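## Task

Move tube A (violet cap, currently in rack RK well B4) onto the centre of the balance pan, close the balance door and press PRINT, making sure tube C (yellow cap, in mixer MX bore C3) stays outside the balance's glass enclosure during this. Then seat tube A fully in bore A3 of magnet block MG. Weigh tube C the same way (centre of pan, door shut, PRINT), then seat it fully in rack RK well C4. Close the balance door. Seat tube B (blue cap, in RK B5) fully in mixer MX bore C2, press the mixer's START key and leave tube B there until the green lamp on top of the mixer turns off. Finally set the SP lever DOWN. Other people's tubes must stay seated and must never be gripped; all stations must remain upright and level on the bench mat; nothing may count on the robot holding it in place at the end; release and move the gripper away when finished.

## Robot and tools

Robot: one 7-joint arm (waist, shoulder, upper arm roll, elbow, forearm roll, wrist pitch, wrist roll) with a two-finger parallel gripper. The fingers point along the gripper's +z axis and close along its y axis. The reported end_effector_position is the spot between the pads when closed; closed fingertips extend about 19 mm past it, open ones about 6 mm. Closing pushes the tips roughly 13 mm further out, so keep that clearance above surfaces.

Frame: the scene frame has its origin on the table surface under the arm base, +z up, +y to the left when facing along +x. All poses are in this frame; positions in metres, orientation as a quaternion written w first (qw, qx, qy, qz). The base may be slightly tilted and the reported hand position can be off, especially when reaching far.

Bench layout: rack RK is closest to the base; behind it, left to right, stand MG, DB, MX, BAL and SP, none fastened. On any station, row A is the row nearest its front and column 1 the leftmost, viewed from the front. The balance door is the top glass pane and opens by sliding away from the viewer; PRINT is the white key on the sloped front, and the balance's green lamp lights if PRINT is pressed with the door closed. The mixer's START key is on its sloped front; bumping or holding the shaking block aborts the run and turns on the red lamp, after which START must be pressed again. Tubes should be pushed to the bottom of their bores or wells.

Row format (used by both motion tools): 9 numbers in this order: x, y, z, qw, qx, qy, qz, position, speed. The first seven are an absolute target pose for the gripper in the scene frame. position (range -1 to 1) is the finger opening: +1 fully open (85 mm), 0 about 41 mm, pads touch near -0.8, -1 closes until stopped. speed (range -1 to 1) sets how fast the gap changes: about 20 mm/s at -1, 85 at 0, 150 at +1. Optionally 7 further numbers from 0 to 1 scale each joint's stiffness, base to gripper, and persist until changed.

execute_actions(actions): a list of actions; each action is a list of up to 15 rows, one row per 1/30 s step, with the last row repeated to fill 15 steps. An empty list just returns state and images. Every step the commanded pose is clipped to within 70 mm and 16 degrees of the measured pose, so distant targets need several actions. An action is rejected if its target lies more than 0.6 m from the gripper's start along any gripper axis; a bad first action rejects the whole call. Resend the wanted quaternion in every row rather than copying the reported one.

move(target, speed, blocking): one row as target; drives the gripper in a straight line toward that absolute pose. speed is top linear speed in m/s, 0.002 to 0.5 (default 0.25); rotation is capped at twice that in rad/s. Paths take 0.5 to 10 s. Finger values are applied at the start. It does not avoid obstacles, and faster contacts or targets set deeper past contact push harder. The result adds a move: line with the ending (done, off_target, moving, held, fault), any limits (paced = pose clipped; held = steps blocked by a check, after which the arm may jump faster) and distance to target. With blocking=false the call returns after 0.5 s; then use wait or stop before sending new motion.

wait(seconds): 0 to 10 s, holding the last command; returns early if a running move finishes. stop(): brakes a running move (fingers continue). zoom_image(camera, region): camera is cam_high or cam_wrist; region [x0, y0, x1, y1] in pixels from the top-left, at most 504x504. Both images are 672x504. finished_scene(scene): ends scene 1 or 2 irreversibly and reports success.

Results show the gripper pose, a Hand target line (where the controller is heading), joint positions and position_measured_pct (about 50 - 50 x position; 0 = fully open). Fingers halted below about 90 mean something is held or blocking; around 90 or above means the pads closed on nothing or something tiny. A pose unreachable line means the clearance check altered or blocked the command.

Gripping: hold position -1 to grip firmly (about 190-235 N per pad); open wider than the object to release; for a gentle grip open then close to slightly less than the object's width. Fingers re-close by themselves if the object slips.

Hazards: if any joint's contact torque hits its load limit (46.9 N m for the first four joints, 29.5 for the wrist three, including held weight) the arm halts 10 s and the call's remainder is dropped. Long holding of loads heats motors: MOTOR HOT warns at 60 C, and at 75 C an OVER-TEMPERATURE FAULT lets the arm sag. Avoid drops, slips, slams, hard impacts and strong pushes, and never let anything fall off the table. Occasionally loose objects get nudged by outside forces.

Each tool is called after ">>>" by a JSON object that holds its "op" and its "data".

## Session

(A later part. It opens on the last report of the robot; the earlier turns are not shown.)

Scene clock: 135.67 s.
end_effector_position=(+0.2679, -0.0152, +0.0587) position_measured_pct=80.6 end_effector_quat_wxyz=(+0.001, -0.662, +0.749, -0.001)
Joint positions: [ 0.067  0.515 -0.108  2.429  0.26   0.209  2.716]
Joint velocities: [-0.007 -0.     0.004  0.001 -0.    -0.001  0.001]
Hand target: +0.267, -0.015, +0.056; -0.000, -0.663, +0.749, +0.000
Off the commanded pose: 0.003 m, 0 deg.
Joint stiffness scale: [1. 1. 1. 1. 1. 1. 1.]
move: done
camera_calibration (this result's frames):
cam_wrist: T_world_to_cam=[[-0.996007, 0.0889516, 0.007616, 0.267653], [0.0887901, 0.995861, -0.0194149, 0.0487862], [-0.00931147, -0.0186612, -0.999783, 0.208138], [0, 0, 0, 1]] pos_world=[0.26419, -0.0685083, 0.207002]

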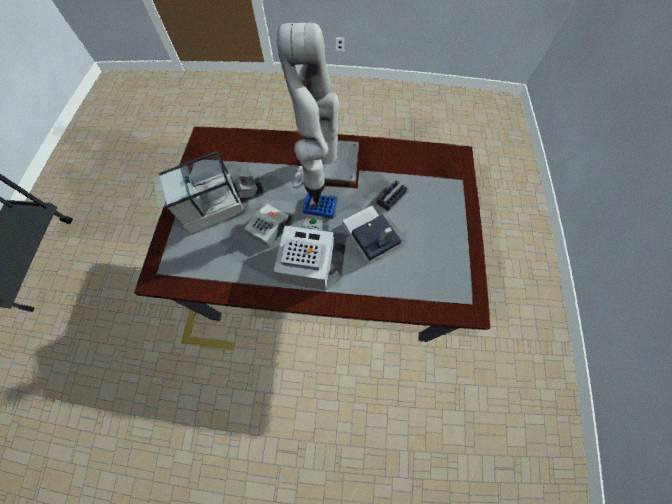

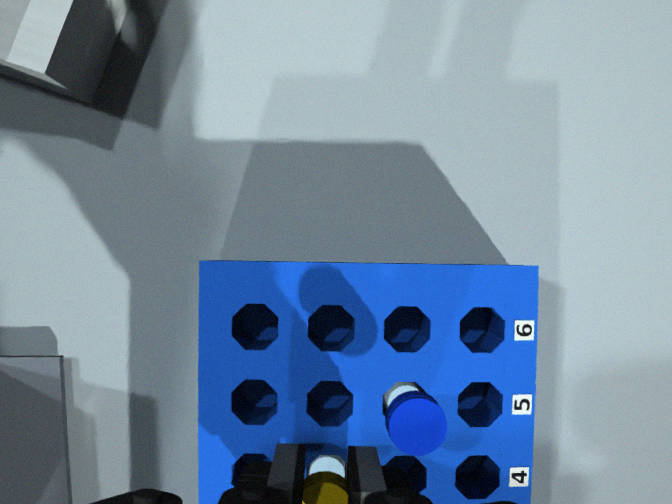

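>>> {"op": "move", "data": {"target": [0.2675,-0.0150,0.0590,0,0.6626,-0.7490,0,-0.5,-0.5], "speed": 0.01}}

>>> {"op": "move", "data": {"target": [0.2675,-0.0150,0.095,0,0.6626,-0.7490,0,-0.5,-0.5], "speed": 0.05}}

>>> {"op": "move", "data": {"target": [0.28,-0.25,0.265,0,0.8616,-0.5075,0,0.1,0], "speed": 0.3}}

>>> {"op": "move", "data": {"target": [0.3083,-0.4876,0.256,0,0.8616,-0.5075,0,0.1,0], "speed": 0.3}}

>>> {"op": "move", "data": {"target": [0.3085,-0.4878,0.228,0,0.8616,-0.5075,0,0.1,0], "speed": 0.05}}

Scene clock: 136.90 s.
end_effector_position=(+0.2682, -0.0150, +0.0590) position_measured_pct=75.0 end_effector_quat_wxyz=(+0.001, -0.662, +0.749, -0.001)
Joint positions: [ 0.067  0.514 -0.108  2.429  0.26   0.209  2.716]
Joint velocities: [ 0.001 -0.    -0.     0.     0.    -0.     0.   ]
Hand target: +0.267, -0.015, +0.059; +0.000, -0.663, +0.749, -0.000
Off the commanded pose: 0.001 m, 0 deg.
Joint stiffness scale: [1. 1. 1. 1. 1. 1. 1.]
move: done
camera_calibration (this result's frames):
cam_wrist: T_world_to_cam=[[-0.996082, 0.0881948, 0.00652596, 0.267986], [0.088055, 0.995929, -0.0192725, 0.0487411], [-0.00819913, -0.0186224, -0.999793, 0.208141], [0, 0, 0, 1]] pos_world=[0.264351, -0.0683016, 0.207288]

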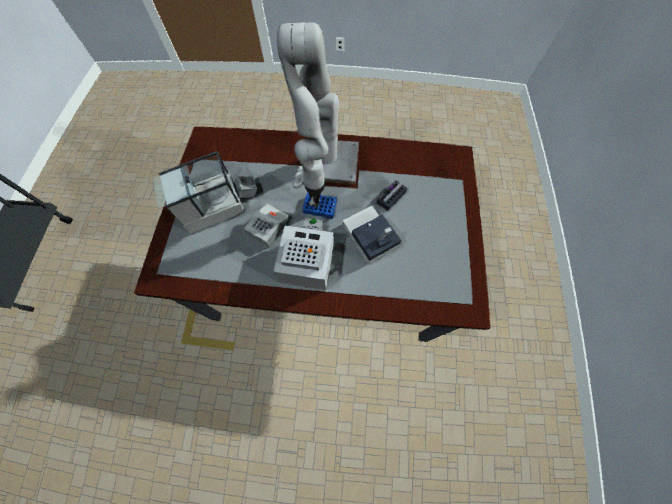

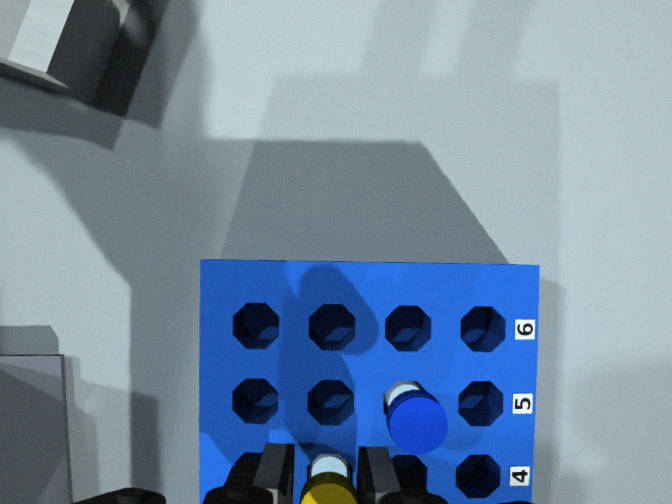

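Scene clock: 138.03 s.
end_effector_position=(+0.2672, -0.0150, +0.0938) position_measured_pct=75.0 end_effector_quat_wxyz=(-0.000, -0.663, +0.749, -0.001)
Joint positions: [ 0.136  0.398 -0.194  2.396  0.214  0.367  2.756]
Joint velocities: [ 0.01  -0.006 -0.005  0.     0.     0.002 -0.   ]
Hand target: +0.268, -0.015, +0.095; -0.000, -0.663, +0.749, -0.000
Off the commanded pose: 0.001 m, 0 deg.
Joint stiffness scale: [1. 1. 1. 1. 1. 1. 1.]
move: done
camera_calibration (this result's frames):
cam_wrist: T_world_to_cam=[[-0.996127, 0.0873586, 0.00994596, 0.266421], [0.0871375, 0.995978, -0.0208352, 0.0499654], [-0.0117261, -0.0198878, -0.999733, 0.243843], [0, 0, 0, 1]] pos_world=[0.263895, -0.0681892, 0.242169]

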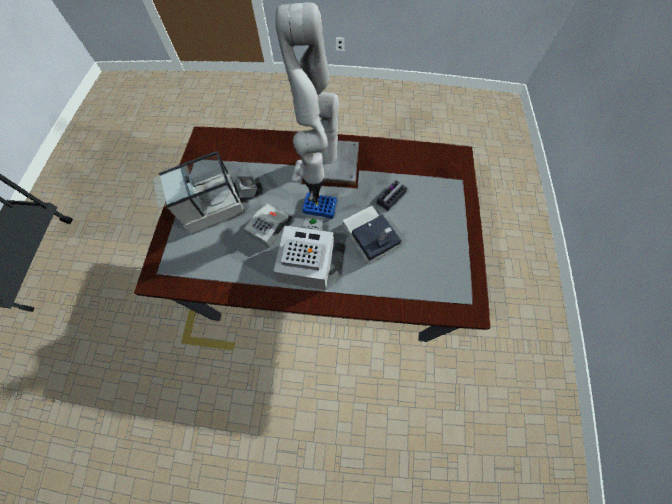

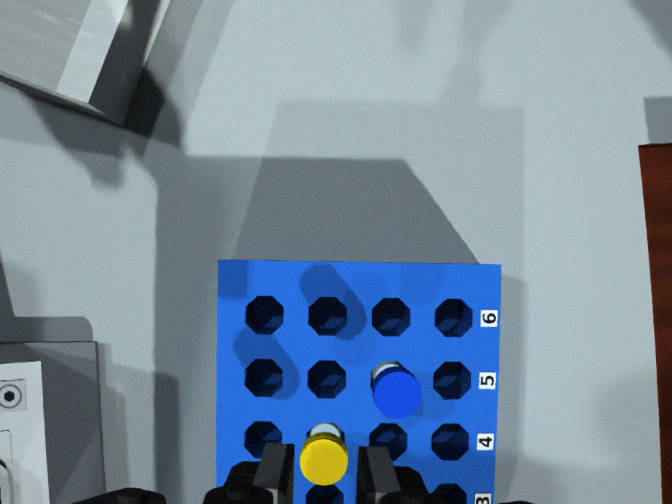

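Scene clock: 139.83 s.
end_effector_position=(+0.2814, -0.2485, +0.2644) position_measured_pct=45.2 end_effector_quat_wxyz=(+0.001, +0.862, -0.507, +0.001)
Joint positions: [ 0.752  0.235 -0.098  1.817  0.032  1.091  4.27 ]
Joint velocities: [ 0.009  0.006 -0.    -0.001  0.     0.001  0.   ]
Hand target: +0.280, -0.249, +0.264; -0.001, +0.861, -0.508, -0.001
Off the commanded pose: 0.002 m, 0 deg.
Joint stiffness scale: [1. 1. 1. 1. 1. 1. 1.]
move: done; limits=paced
camera_calibration (this result's frames):
cam_wrist: T_world_to_cam=[[-0.856578, -0.515895, 0.0112747, 0.109789], [-0.516014, 0.856275, -0.0228498, 0.420338], [0.00213389, -0.0253905, -0.999675, 0.404641], [0, 0, 0, 1]] pos_world=[0.310079, -0.293011, 0.412877]

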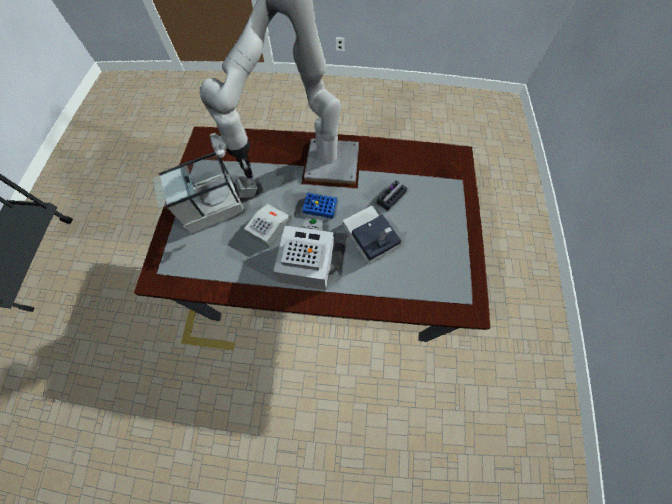

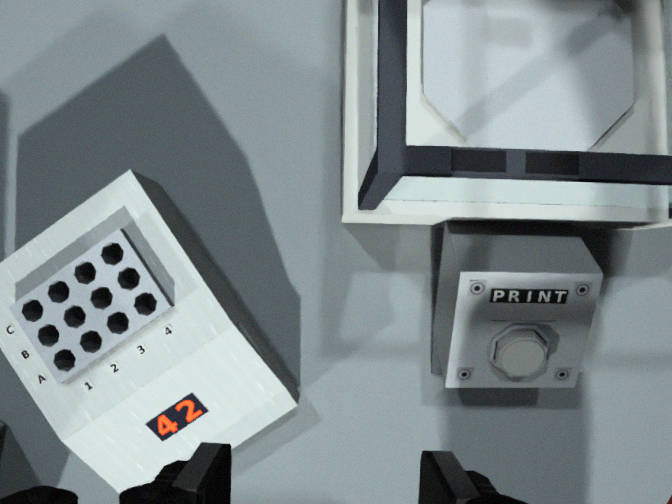

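Scene clock: 141.33 s.
end_effector_position=(+0.3091, -0.4876, +0.2561) position_measured_pct=45.2 end_effector_quat_wxyz=(+0.002, +0.861, -0.508, +0.001)
Joint positions: [ 0.97   0.697  0.017  1.091 -0.004  1.353  4.609]
Joint velocities: [ 0.004  0.005  0.    -0.001  0.     0.001  0.   ]
Hand target: +0.308, -0.487, +0.256; -0.001, +0.861, -0.508, -0.000
Off the commanded pose: 0.001 m, 0 deg.
Joint stiffness scale: [1. 1. 1. 1. 1. 1. 1.]
move: done
camera_calibration (this result's frames):
cam_wrist: T_world_to_cam=[[-0.858507, -0.512644, 0.0127343, 0.0120159], [-0.512802, 0.858195, -0.0231515, 0.639217], [0.000939962, -0.0264059, -0.999651, 0.390019], [0, 0, 0, 1]] pos_world=[0.337741, -0.532114, 0.404529]

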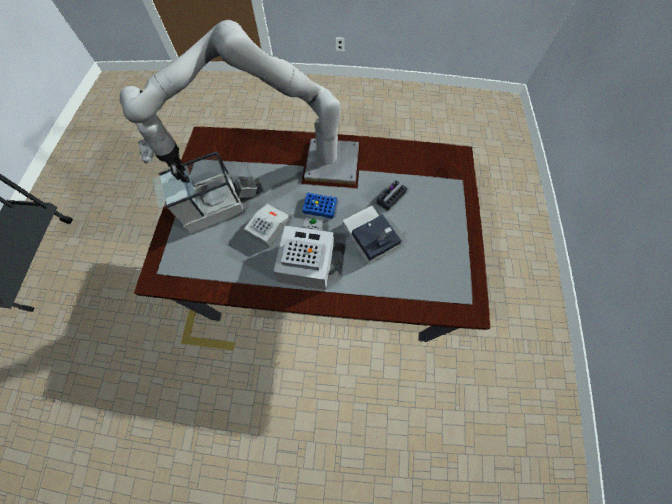

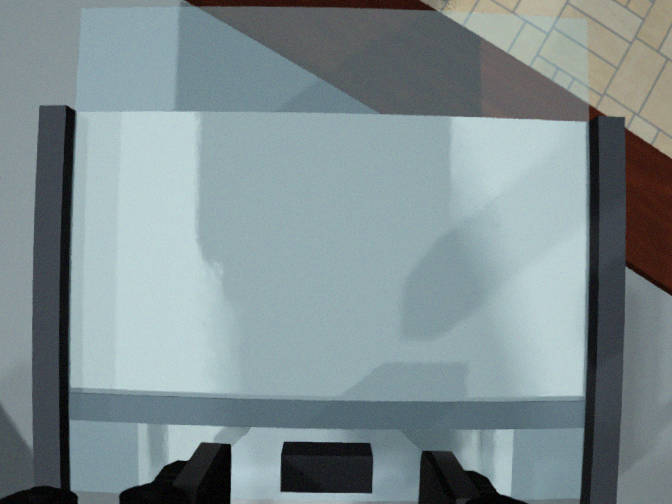

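Scene clock: 142.23 s.
end_effector_position=(+0.3086, -0.4871, +0.2301) position_measured_pct=45.2 end_effector_quat_wxyz=(+0.001, +0.861, -0.508, -0.001)
Joint positions: [ 0.97   0.716  0.017  1.141 -0.004  1.289  4.609]
Joint velocities: [ 0.001  0.002  0.     0.001 -0.    -0.001  0.   ]
Hand target: +0.308, -0.488, +0.228; -0.000, +0.862, -0.507, -0.000
Off the commanded pose: 0.002 m, 0 deg.
Joint stiffness scale: [1. 1. 1. 1. 1. 1. 1.]
move: done
camera_calibration (this result's frames):
cam_wrist: T_world_to_cam=[[-0.858516, -0.512612, 0.0133593, 0.0120794], [-0.512783, 0.858317, -0.0186149, 0.636972], [-0.00192434, -0.0228316, -0.999737, 0.366721], [0, 0, 0, 1]] pos_world=[0.337704, -0.532159, 0.378321]

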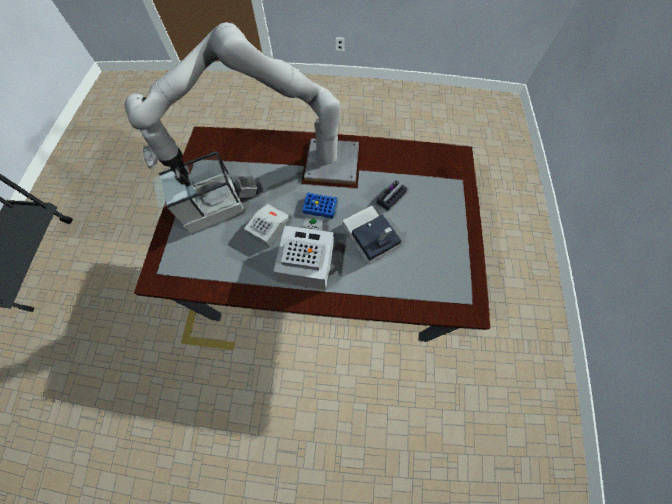

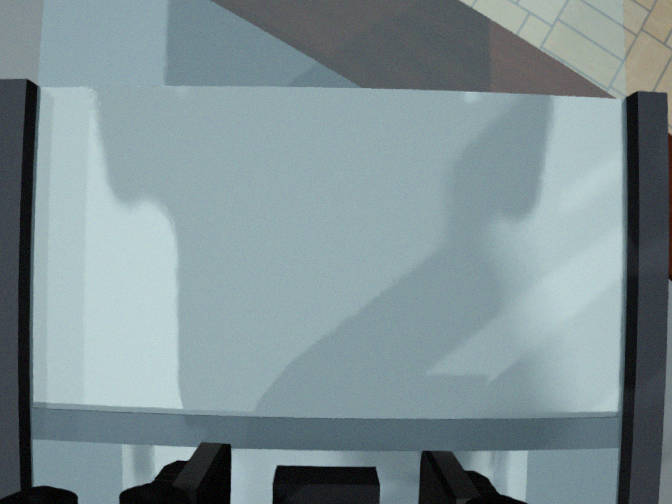

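>>> {"op": "move", "data": {"target": [0.3085,-0.4875,0.229,0,0.8616,-0.5075,0,-0.42,0], "speed": 0.02}}

>>> {"op": "move", "data": {"target": [0.2545,-0.3925,0.230,0,0.8616,-0.5075,0,-0.42,0], "speed": 0.08}}

>>> {"op": "move", "data": {"target": [0.2476,-0.3805,0.230,0,0.8616,-0.5075,0,-0.42,0], "speed": 0.02}}

Scene clock: 143.33 s.
end_effector_position=(+0.3086, -0.4872, +0.2300) position_measured_pct=67.9 end_effector_quat_wxyz=(+0.001, +0.861, -0.508, -0.001)
Joint positions: [ 0.97   0.716  0.017  1.141 -0.004  1.289  4.609]
Joint velocities: [-0.     0.001 -0.001 -0.001  0.    -0.    -0.   ]
Hand target: +0.309, -0.487, +0.229; +0.000, +0.862, -0.508, -0.000
Off the commanded pose: 0.001 m, 0 deg.
Joint stiffness scale: [1. 1. 1. 1. 1. 1. 1.]
move: done
camera_calibration (this result's frames):
cam_wrist: T_world_to_cam=[[-0.858553, -0.512551, 0.0133629, 0.0120789], [-0.512721, 0.858354, -0.018574, 0.636965], [-0.00194995, -0.0227982, -0.999738, 0.3667], [0, 0, 0, 1]] pos_world=[0.337671, -0.53219, 0.378274]

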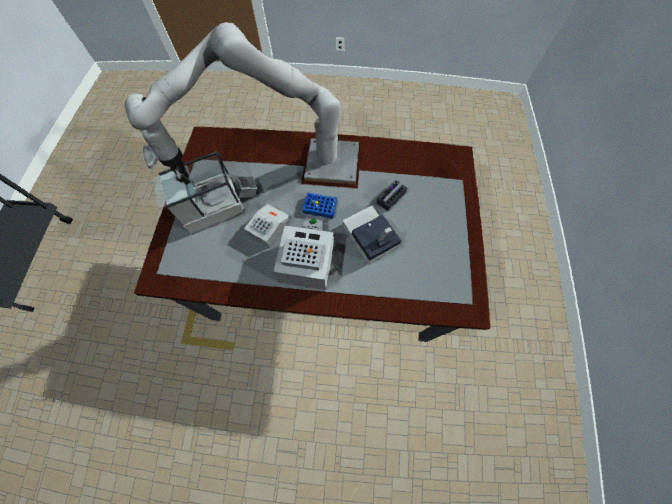

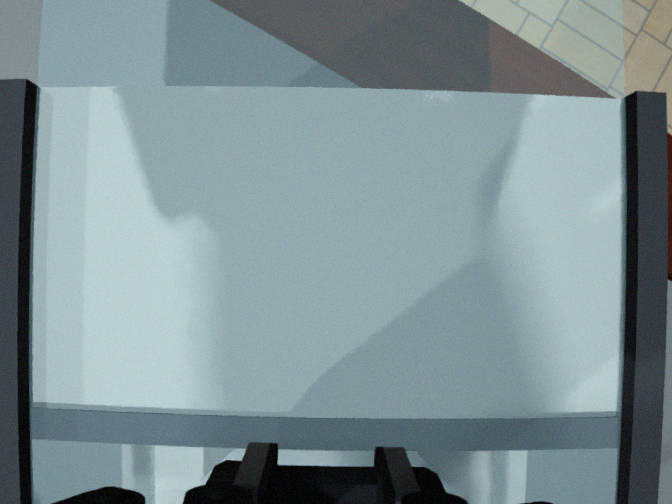

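Scene clock: 145.10 s.
end_effector_position=(+0.2538, -0.3928, +0.2301) position_measured_pct=67.9 end_effector_quat_wxyz=(-0.001, +0.862, -0.506, -0.001)
Joint positions: [ 0.95   0.471  0.016  1.582 -0.004  1.095  4.596]
Joint velocities: [-0.001 -0.002  0.     0.004 -0.001 -0.001 -0.   ]
Hand target: +0.255, -0.392, +0.230; -0.000, +0.862, -0.507, +0.000
Off the commanded pose: 0.001 m, 0 deg.
Joint stiffness scale: [1. 1. 1. 1. 1. 1. 1.]
move: done
camera_calibration (this result's frames):
cam_wrist: T_world_to_cam=[[-0.856055, -0.516784, 0.0101542, 0.0118245], [-0.516884, 0.855911, -0.0157214, 0.527304], [-0.000566507, -0.018707, -0.999825, 0.370057], [0, 0, 0, 1]] pos_world=[0.282887, -0.438292, 0.378162]

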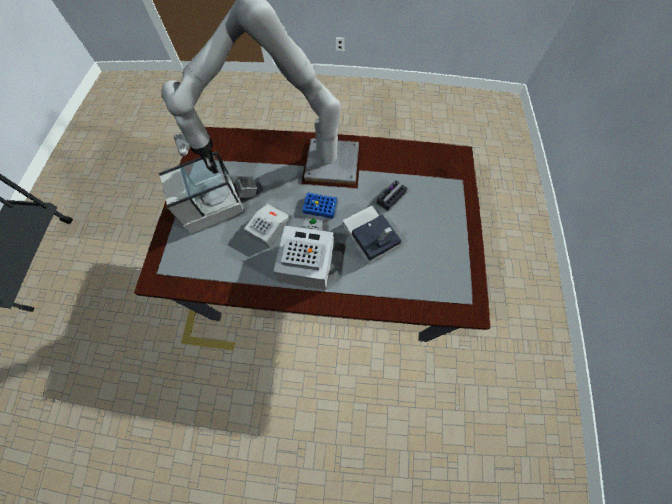

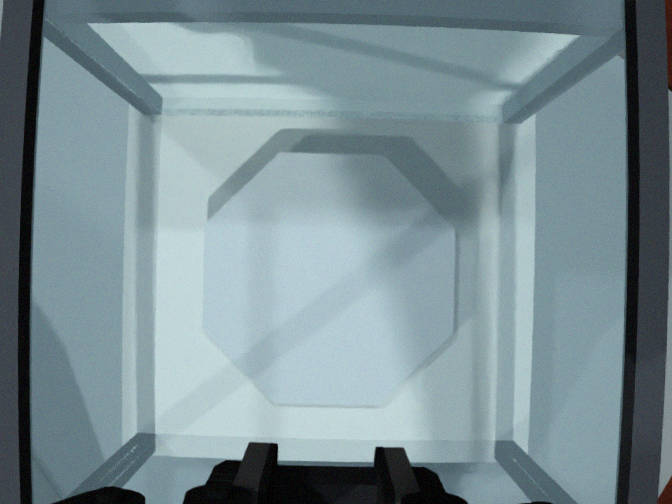

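Scene clock: 146.00 s.
end_effector_position=(+0.2481, -0.3829, +0.2301) position_measured_pct=67.9 end_effector_quat_wxyz=(-0.000, +0.862, -0.507, +0.001)
Joint positions: [ 0.947  0.443  0.016  1.628 -0.004  1.071  4.592]
Joint velocities: [ 0.001 -0.003  0.     0.005 -0.    -0.007 -0.   ]
Hand target: +0.248, -0.380, +0.230; -0.000, +0.862, -0.507, -0.000
Off the commanded pose: 0.002 m, 0 deg.
Joint stiffness scale: [1. 1. 1. 1. 1. 1. 1.]
move: done
camera_calibration (this result's frames):
cam_wrist: T_world_to_cam=[[-0.856495, -0.516071, 0.00933932, 0.0126783], [-0.516147, 0.856236, -0.021271, 0.517124], [0.00298069, -0.023039, -0.99973, 0.367669], [0, 0, 0, 1]] pos_world=[0.276675, -0.427766, 0.378452]

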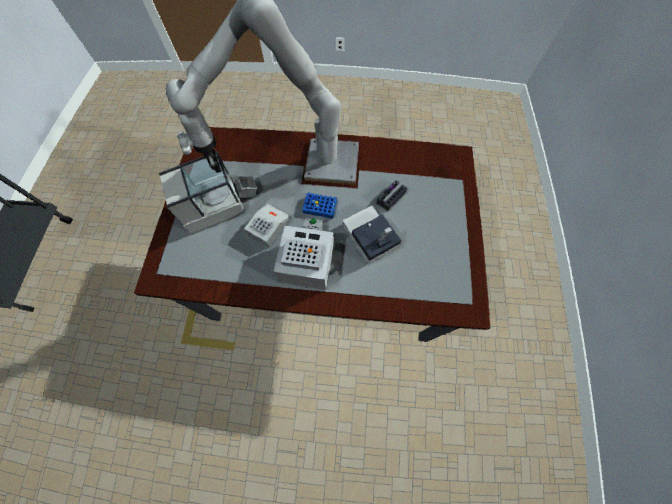

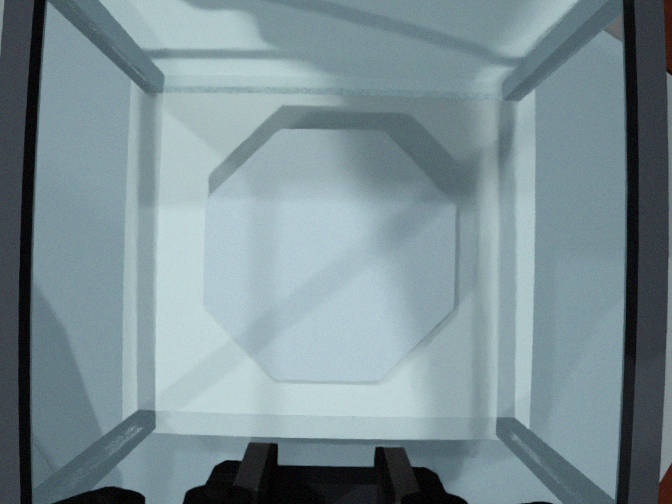

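>>> {"op": "move", "data": {"target": [0.2481,-0.3829,0.230,0,0.8616,-0.5075,0,0.1,0.5], "speed": 0.02}}

>>> {"op": "move", "data": {"target": [0.2481,-0.3829,0.258,0,0.8616,-0.5075,0,0.1,0.5], "speed": 0.1}}

>>> {"op": "move", "data": {"target": [0.245,-0.25,0.25,0,0.96,-0.28,0,-0.45,0.5], "speed": 0.3}}

>>> {"op": "move", "data": {"target": [0.2465,-0.0314,0.100,0,0.9981,-0.0610,0,-0.45,0.5], "speed": 0.25}}

Scene clock: 147.53 s.
end_effector_position=(+0.2481, -0.3829, +0.2300) position_measured_pct=45.2 end_effector_quat_wxyz=(+0.000, +0.862, -0.507, +0.001)
Joint positions: [ 0.947  0.443  0.016  1.628 -0.004  1.071  4.592]
Joint velocities: [ 0.002  0.     0.001 -0.001  0.     0.    -0.   ]
Hand target: +0.248, -0.383, +0.230; +0.000, +0.862, -0.508, +0.000
Off the commanded pose: 0.000 m, 0 deg.
Joint stiffness scale: [1. 1. 1. 1. 1. 1. 1.]
move: done
camera_calibration (this result's frames):
cam_wrist: T_world_to_cam=[[-0.856508, -0.51605, 0.00930786, 0.0127012], [-0.516124, 0.856241, -0.0216259, 0.517228], [0.00319029, -0.0233268, -0.999723, 0.367443], [0, 0, 0, 1]] pos_world=[0.27666, -0.427746, 0.378409]

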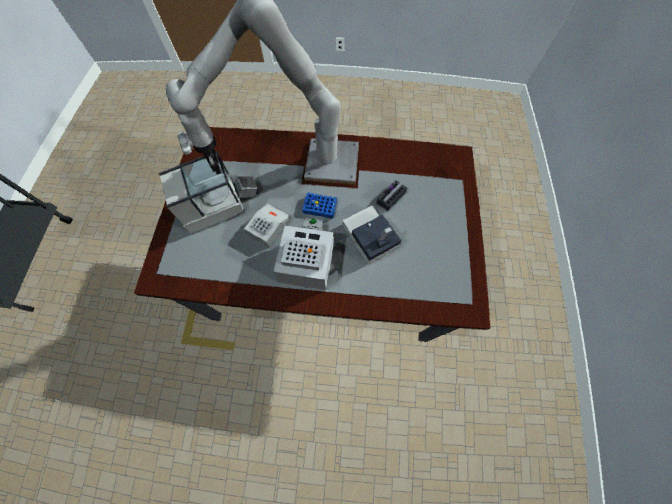

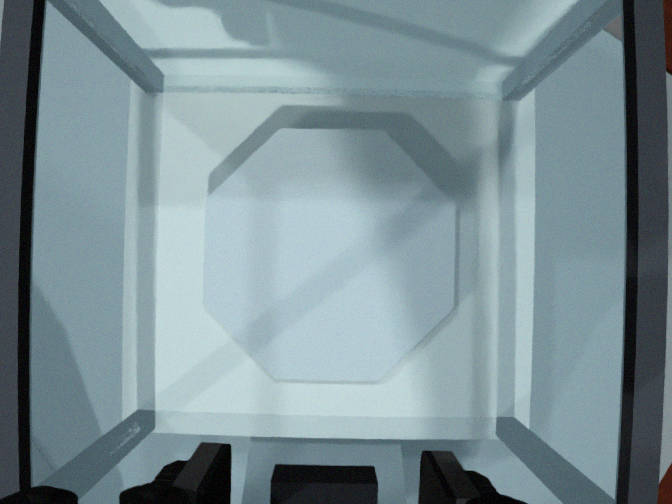

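Scene clock: 148.33 s.
end_effector_position=(+0.2484, -0.3832, +0.2562) position_measured_pct=45.2 end_effector_quat_wxyz=(-0.001, +0.862, -0.507, +0.001)
Joint positions: [ 0.947  0.418  0.016  1.577 -0.004  1.15   4.592]
Joint velocities: [ 0.001 -0.002  0.    -0.001 -0.     0.001  0.   ]
Hand target: +0.248, -0.383, +0.258; +0.000, +0.862, -0.508, -0.000
Off the commanded pose: 0.002 m, 0 deg.
Joint stiffness scale: [1. 1. 1. 1. 1. 1. 1.]
move: done
camera_calibration (this result's frames):
cam_wrist: T_world_to_cam=[[-0.85644, -0.516169, 0.00896127, 0.0125758], [-0.516241, 0.856216, -0.0197412, 0.517738], [0.00251702, -0.0215333, -0.999765, 0.394444], [0, 0, 0, 1]] pos_world=[0.277055, -0.428311, 0.40446]

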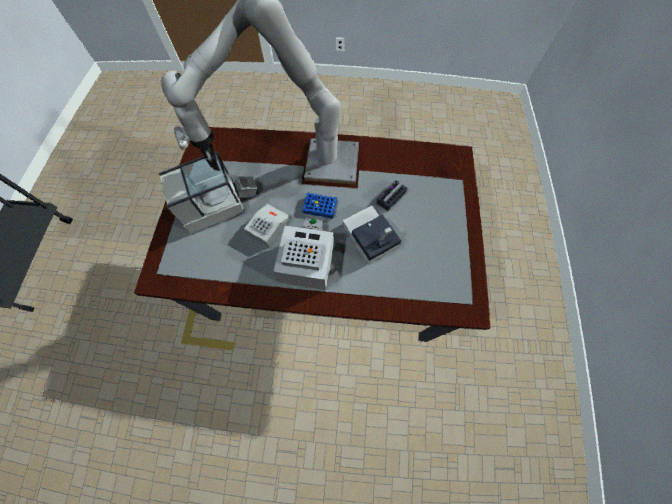

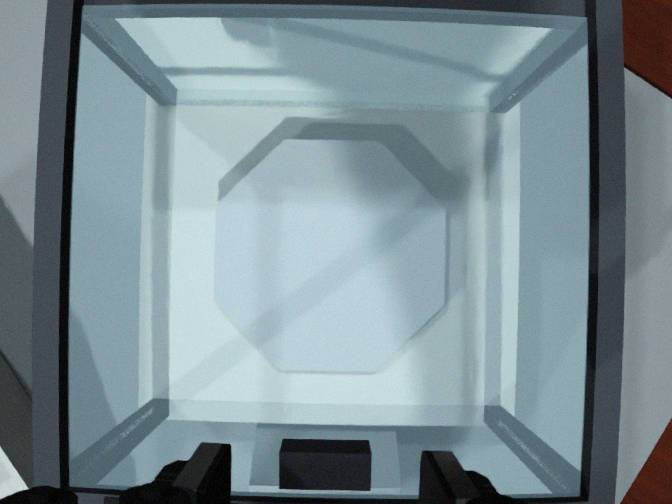

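Scene clock: 149.63 s.
end_effector_position=(+0.2437, -0.2508, +0.2500) position_measured_pct=72.6 end_effector_quat_wxyz=(-0.002, +0.958, -0.287, -0.002)
Joint positions: [ 0.878  0.204 -0.156  1.912  0.038  1.037  4.814]
Joint velocities: [ 0.002 -0.009 -0.002  0.002  0.001 -0.001  0.001]
Hand target: +0.245, -0.250, +0.250; +0.001, +0.960, -0.280, -0.000
Off the commanded pose: 0.002 m, 1 deg.
Joint stiffness scale: [1. 1. 1. 1. 1. 1. 1.]
move: done
camera_calibration (this result's frames):
cam_wrist: T_world_to_cam=[[-0.520668, -0.853728, 0.00736028, -0.0891694], [-0.853717, 0.520537, -0.0144542, 0.398535], [0.00850869, -0.0138095, -0.999868, 0.391668], [0, 0, 0, 1]] pos_world=[0.290476, -0.27817, 0.398033]

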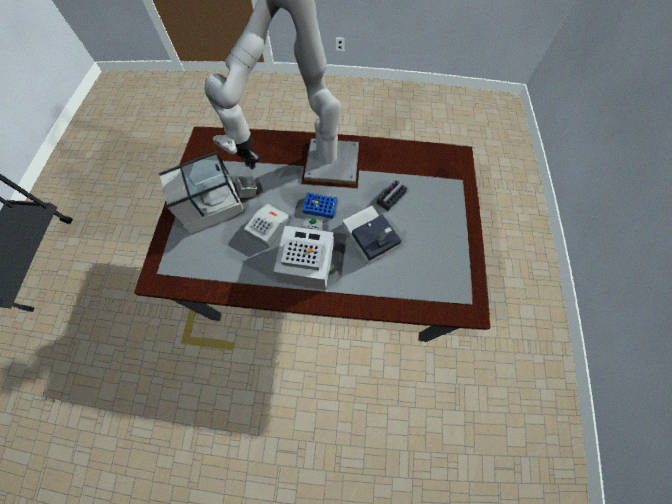

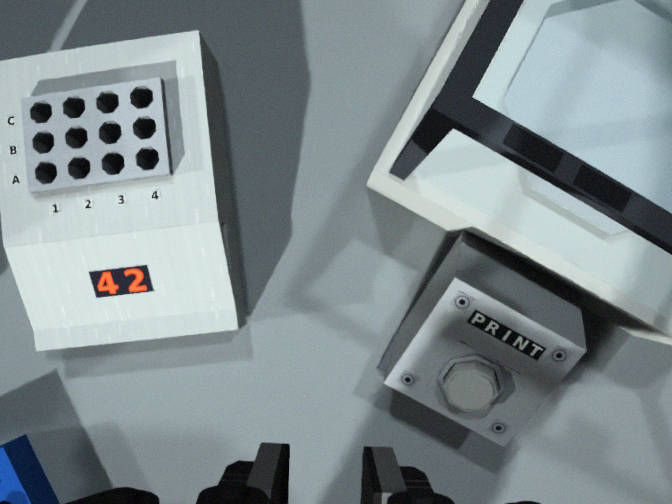

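Scene clock: 151.40 s.
end_effector_position=(+0.2468, -0.0329, +0.1016) position_measured_pct=72.6 end_effector_quat_wxyz=(+0.001, +0.998, -0.061, +0.000)
Joint positions: [ 0.37   0.363 -0.397  2.437  0.371  0.397  4.221]
Joint velocities: [-0.01   0.003  0.002  0.     0.    -0.001 -0.   ]
Hand target: +0.246, -0.032, +0.101; +0.001, +0.998, -0.060, +0.000
Off the commanded pose: 0.002 m, 0 deg.
Joint stiffness scale: [1. 1. 1. 1. 1. 1. 1.]
move: done
camera_calibration (this result's frames):
cam_wrist: T_world_to_cam=[[-0.0870619, -0.996114, 0.013284, -0.0127085], [-0.996034, 0.0867936, -0.019591, 0.307015], [0.0183619, -0.014937, -0.99972, 0.243787], [0, 0, 0, 1]] pos_world=[0.300214, -0.0356646, 0.249902]

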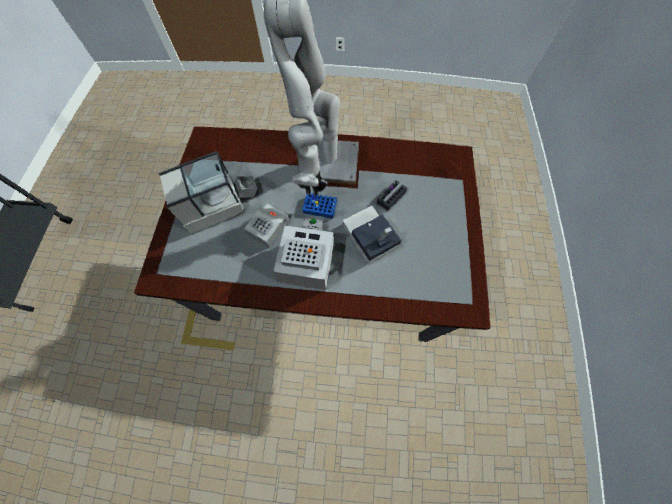

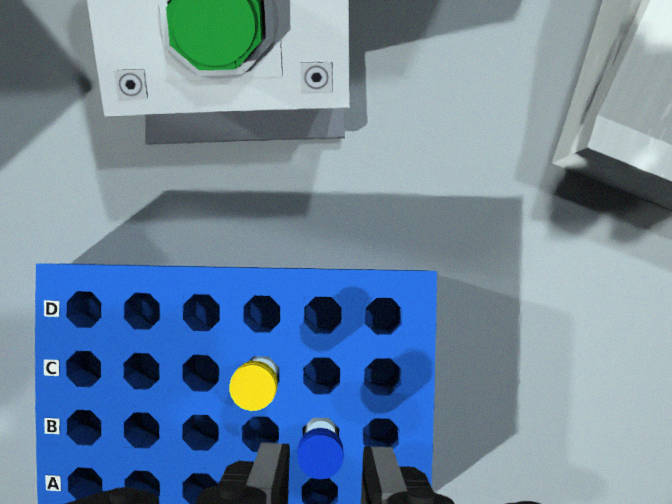

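>>> {"op": "move", "data": {"target": [0.2452,-0.0303,0.0615,0,0.9981,-0.0610,0,-0.45,0.5], "speed": 0.04}}

Scene clock: 153.30 s.
end_effector_position=(+0.2458, -0.0312, +0.0625) position_measured_pct=72.6 end_effector_quat_wxyz=(+0.000, +0.998, -0.062, +0.000)
Joint positions: [ 0.213  0.491 -0.218  2.485  0.521  0.207  4.077]
Joint velocities: [-0.013  0.005  0.005  0.001  0.    -0.003 -0.   ]
Hand target: +0.245, -0.030, +0.062; -0.000, +0.998, -0.061, -0.000
Off the commanded pose: 0.001 m, 0 deg.
Joint stiffness scale: [1. 1. 1. 1. 1. 1. 1.]
move: done
camera_calibration (this result's frames):
cam_wrist: T_world_to_cam=[[-0.0890586, -0.995963, 0.011246, -0.00993589], [-0.995859, 0.0888312, -0.0193156, 0.3051], [0.0182386, -0.0129197, -0.99975, 0.204798], [0, 0, 0, 1]] pos_world=[0.299216, -0.0343522, 0.210752]

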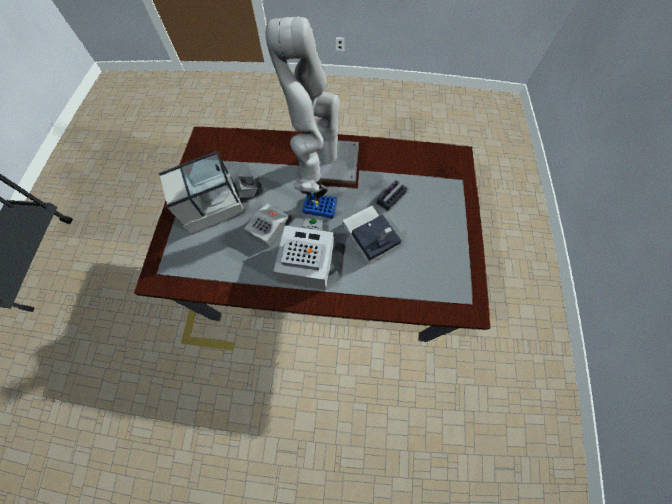

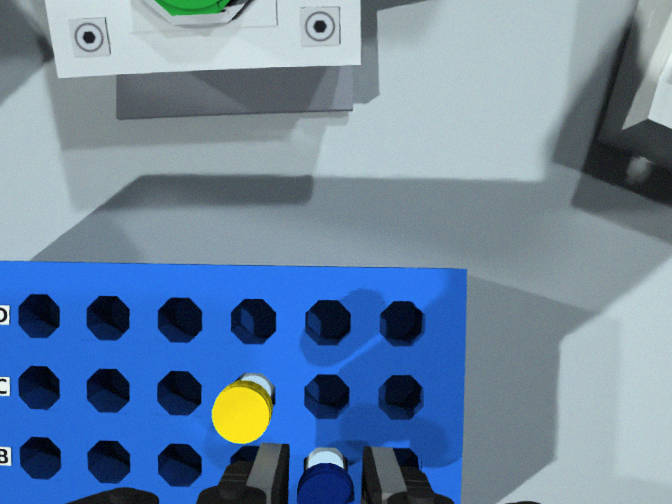

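>>> {"op": "move", "data": {"target": [0.2460,-0.0312,0.0620,0,0.9981,-0.0610,0,-0.66,-0.5], "speed": 0.01}}

>>> {"op": "move", "data": {"target": [0.2460,-0.0312,0.110,0,0.9981,-0.0610,0,-0.66,-0.5], "speed": 0.04}}

Scene clock: 154.27 s.
end_effector_position=(+0.2458, -0.0309, +0.0624) position_measured_pct=80.6 end_effector_quat_wxyz=(+0.000, +0.998, -0.061, -0.000)
Joint positions: [ 0.212  0.492 -0.217  2.485  0.521  0.207  4.077]
Joint velocities: [ 0.001  0.    -0.    -0.    -0.    -0.    -0.   ]
Hand target: +0.246, -0.031, +0.062; +0.000, +0.998, -0.061, -0.000
Off the commanded pose: 0.001 m, 0 deg.
Joint stiffness scale: [1. 1. 1. 1. 1. 1. 1.]
move: done
camera_calibration (this result's frames):
cam_wrist: T_world_to_cam=[[-0.0878139, -0.996073, 0.0112799, -0.0099421], [-0.995976, 0.0875908, -0.0189475, 0.304978], [0.0178851, -0.0128983, -0.999757, 0.204778], [0, 0, 0, 1]] pos_world=[0.299215, -0.033975, 0.210619]

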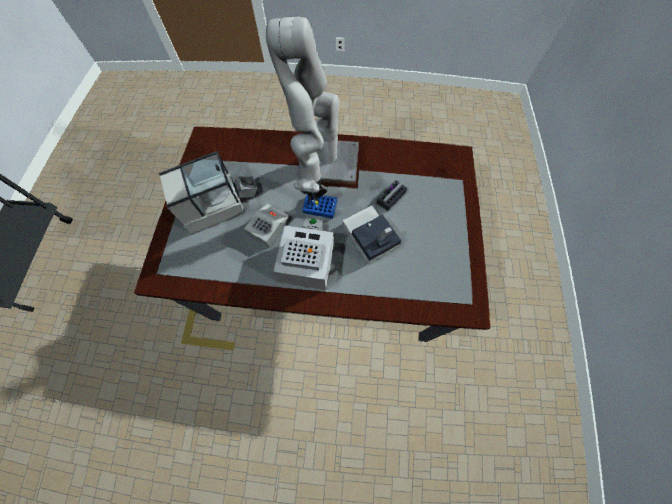

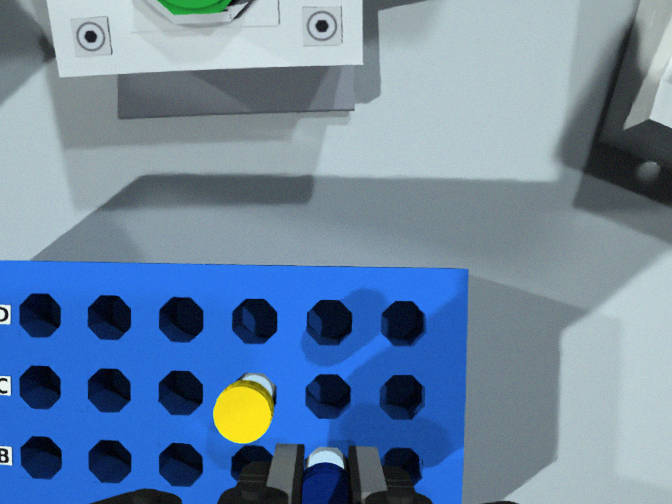

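Scene clock: 155.87 s.
end_effector_position=(+0.2458, -0.0311, +0.1088) position_measured_pct=80.6 end_effector_quat_wxyz=(+0.000, +0.998, -0.061, +0.000)
Joint positions: [ 0.388  0.339 -0.421  2.431  0.338  0.425  4.248]
Joint velocities: [ 0.007 -0.005 -0.002 -0.     0.     0.001  0.001]
Hand target: +0.246, -0.031, +0.110; +0.000, +0.998, -0.061, +0.000
Off the commanded pose: 0.001 m, 0 deg.
Joint stiffness scale: [1. 1. 1. 1. 1. 1. 1.]
move: done
camera_calibration (this result's frames):
cam_wrist: T_world_to_cam=[[-0.0873178, -0.996116, 0.0113269, -0.0108031], [-0.996003, 0.0870821, -0.0198574, 0.306004], [0.0187939, -0.0130155, -0.999739, 0.250925], [0, 0, 0, 1]] pos_world=[0.299122, -0.0341427, 0.257058]

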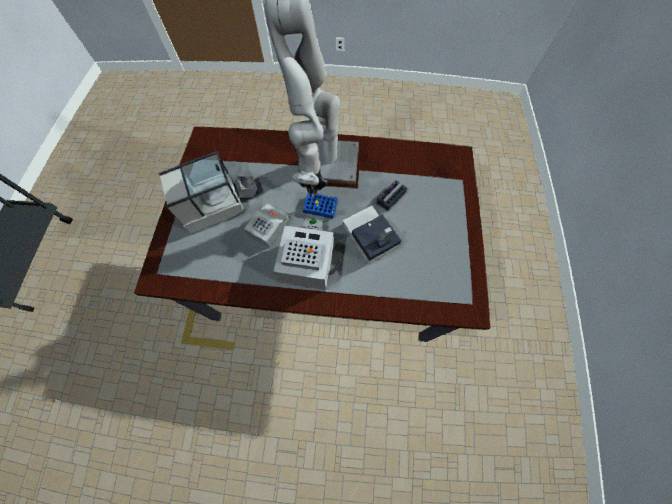

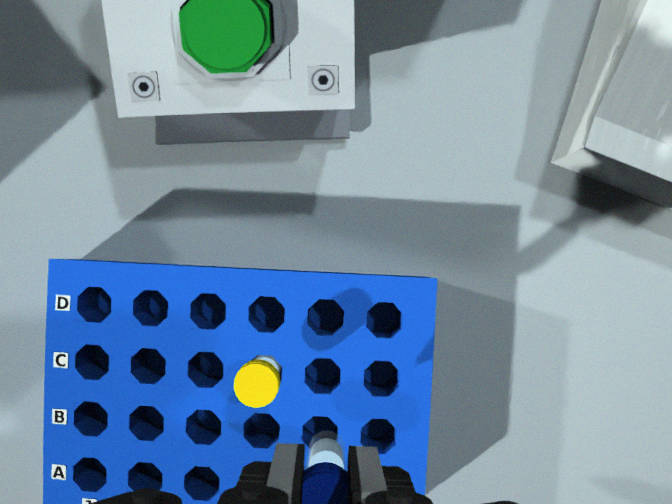

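>>> {"op": "move", "data": {"target": [0.32,-0.02,0.258,0,0.9994,-0.0349,0,-0.66,-0.5], "speed": 0.25}}

>>> {"op": "move", "data": {"target": [0.5540,0.0004,0.255,0,0.9994,-0.0349,0,-0.66,-0.5], "speed": 0.25}}

Scene clock: 157.37 s.
end_effector_position=(+0.3209, -0.0218, +0.2560) position_measured_pct=80.6 end_effector_quat_wxyz=(+0.002, +0.999, -0.037, +0.001)
Joint positions: [ 0.457  0.154 -0.509  1.971  0.092  1.042  4.523]
Joint velocities: [ 0.001 -0.001 -0.001 -0.002 -0.     0.002  0.   ]
Hand target: +0.321, -0.021, +0.257; +0.001, +0.999, -0.036, -0.000
Off the commanded pose: 0.003 m, 0 deg.
Joint stiffness scale: [1. 1. 1. 1. 1. 1. 1.]
move: done
camera_calibration (this result's frames):
cam_wrist: T_world_to_cam=[[-0.0403747, -0.999074, 0.0148862, -0.0127448], [-0.998987, 0.0400656, -0.0205031, 0.383067], [0.0198877, -0.0156989, -0.999679, 0.396427], [0, 0, 0, 1]] pos_world=[0.374281, -0.0218574, 0.404344]

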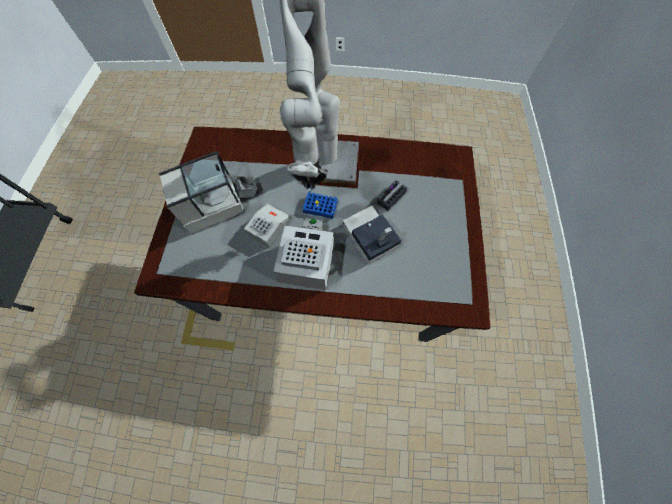

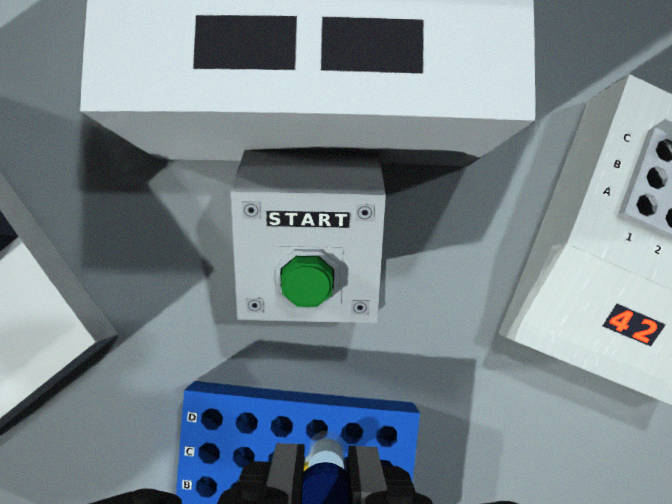

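Scene clock: 158.97 s.
end_effector_position=(+0.5548, +0.0003, +0.2552) position_measured_pct=80.6 end_effector_quat_wxyz=(-0.003, +0.999, -0.038, +0.002)
Joint positions: [ 0.226  0.682 -0.483  1.184  0.3    1.345  4.386]
Joint velocities: [-0.002  0.006  0.001 -0.001  0.001  0.001 -0.   ]
Hand target: +0.554, -0.000, +0.255; +0.000, +0.999, -0.035, +0.000
Off the commanded pose: 0.001 m, 1 deg.
Joint stiffness scale: [1. 1. 1. 1. 1. 1. 1.]
move: done
camera_calibration (this result's frames):
cam_wrist: T_world_to_cam=[[-0.0409074, -0.999149, 0.00524932, 0.0215779], [-0.998887, 0.0407721, -0.0237115, 0.616533], [0.0234773, -0.00621346, -0.999705, 0.389298], [0, 0, 0, 1]] pos_world=[0.60759, -0.00115897, 0.403689]

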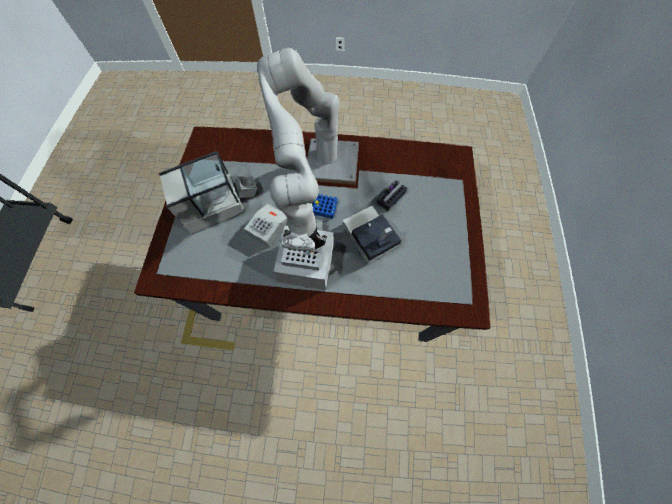

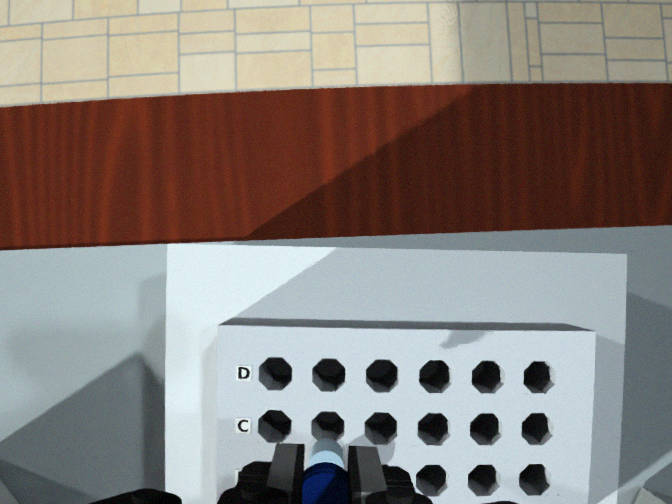

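>>> {"op": "move", "data": {"target": [0.5543,-0.0015,0.226,0,0.9994,-0.0349,0,-0.66,-0.5], "speed": 0.04}}

Scene clock: 160.87 s.
end_effector_position=(+0.5535, +0.0005, +0.2282) position_measured_pct=80.6 end_effector_quat_wxyz=(-0.002, +0.999, -0.032, -0.001)
Joint positions: [ 0.226  0.703 -0.475  1.234  0.308  1.281  4.386]
Joint velocities: [ 0.001  0.001  0.002 -0.    -0.    -0.001  0.   ]
Hand target: +0.554, -0.001, +0.226; -0.000, +0.999, -0.035, -0.000
Off the commanded pose: 0.003 m, 0 deg.
Joint stiffness scale: [1. 1. 1. 1. 1. 1. 1.]
move: done
camera_calibration (this result's frames):
cam_wrist: T_world_to_cam=[[-0.0307242, -0.99951, 0.00601373, 0.0160458], [-0.999376, 0.030614, -0.0176387, 0.61351], [0.017446, -0.00655191, -0.999826, 0.365739], [0, 0, 0, 1]] pos_world=[0.607239, -0.000347692, 0.3764]

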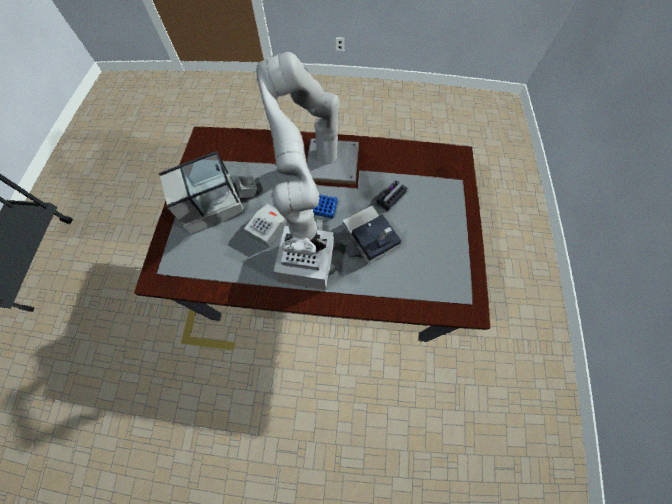

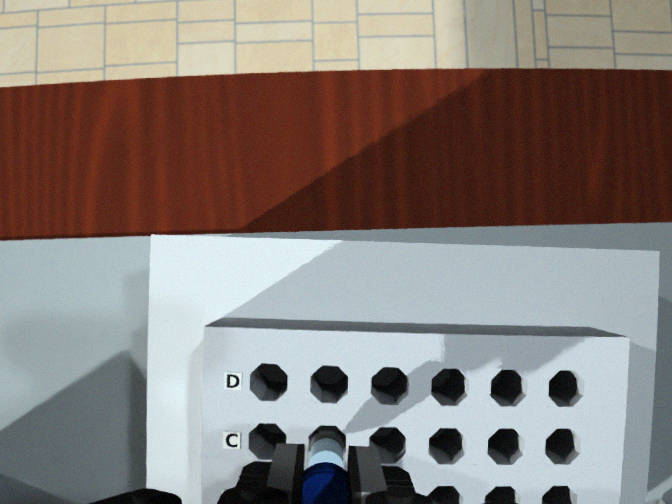

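>>> {"op": "zoom_image", "data": {"camera": "cam_wrist", "region": [230, 360, 430, 504]}}

Region (230, 360, 430, 504) of cam_wrist's 672x504 image, scaled by 2.520; it fills the top 363 rows of this view, and the rest is white.

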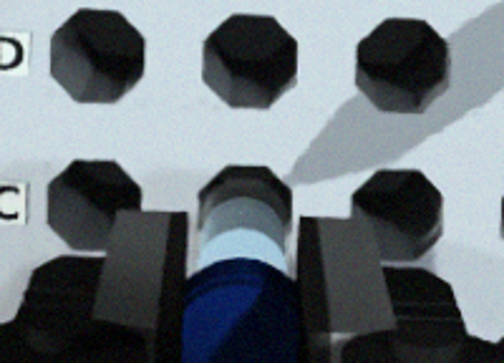

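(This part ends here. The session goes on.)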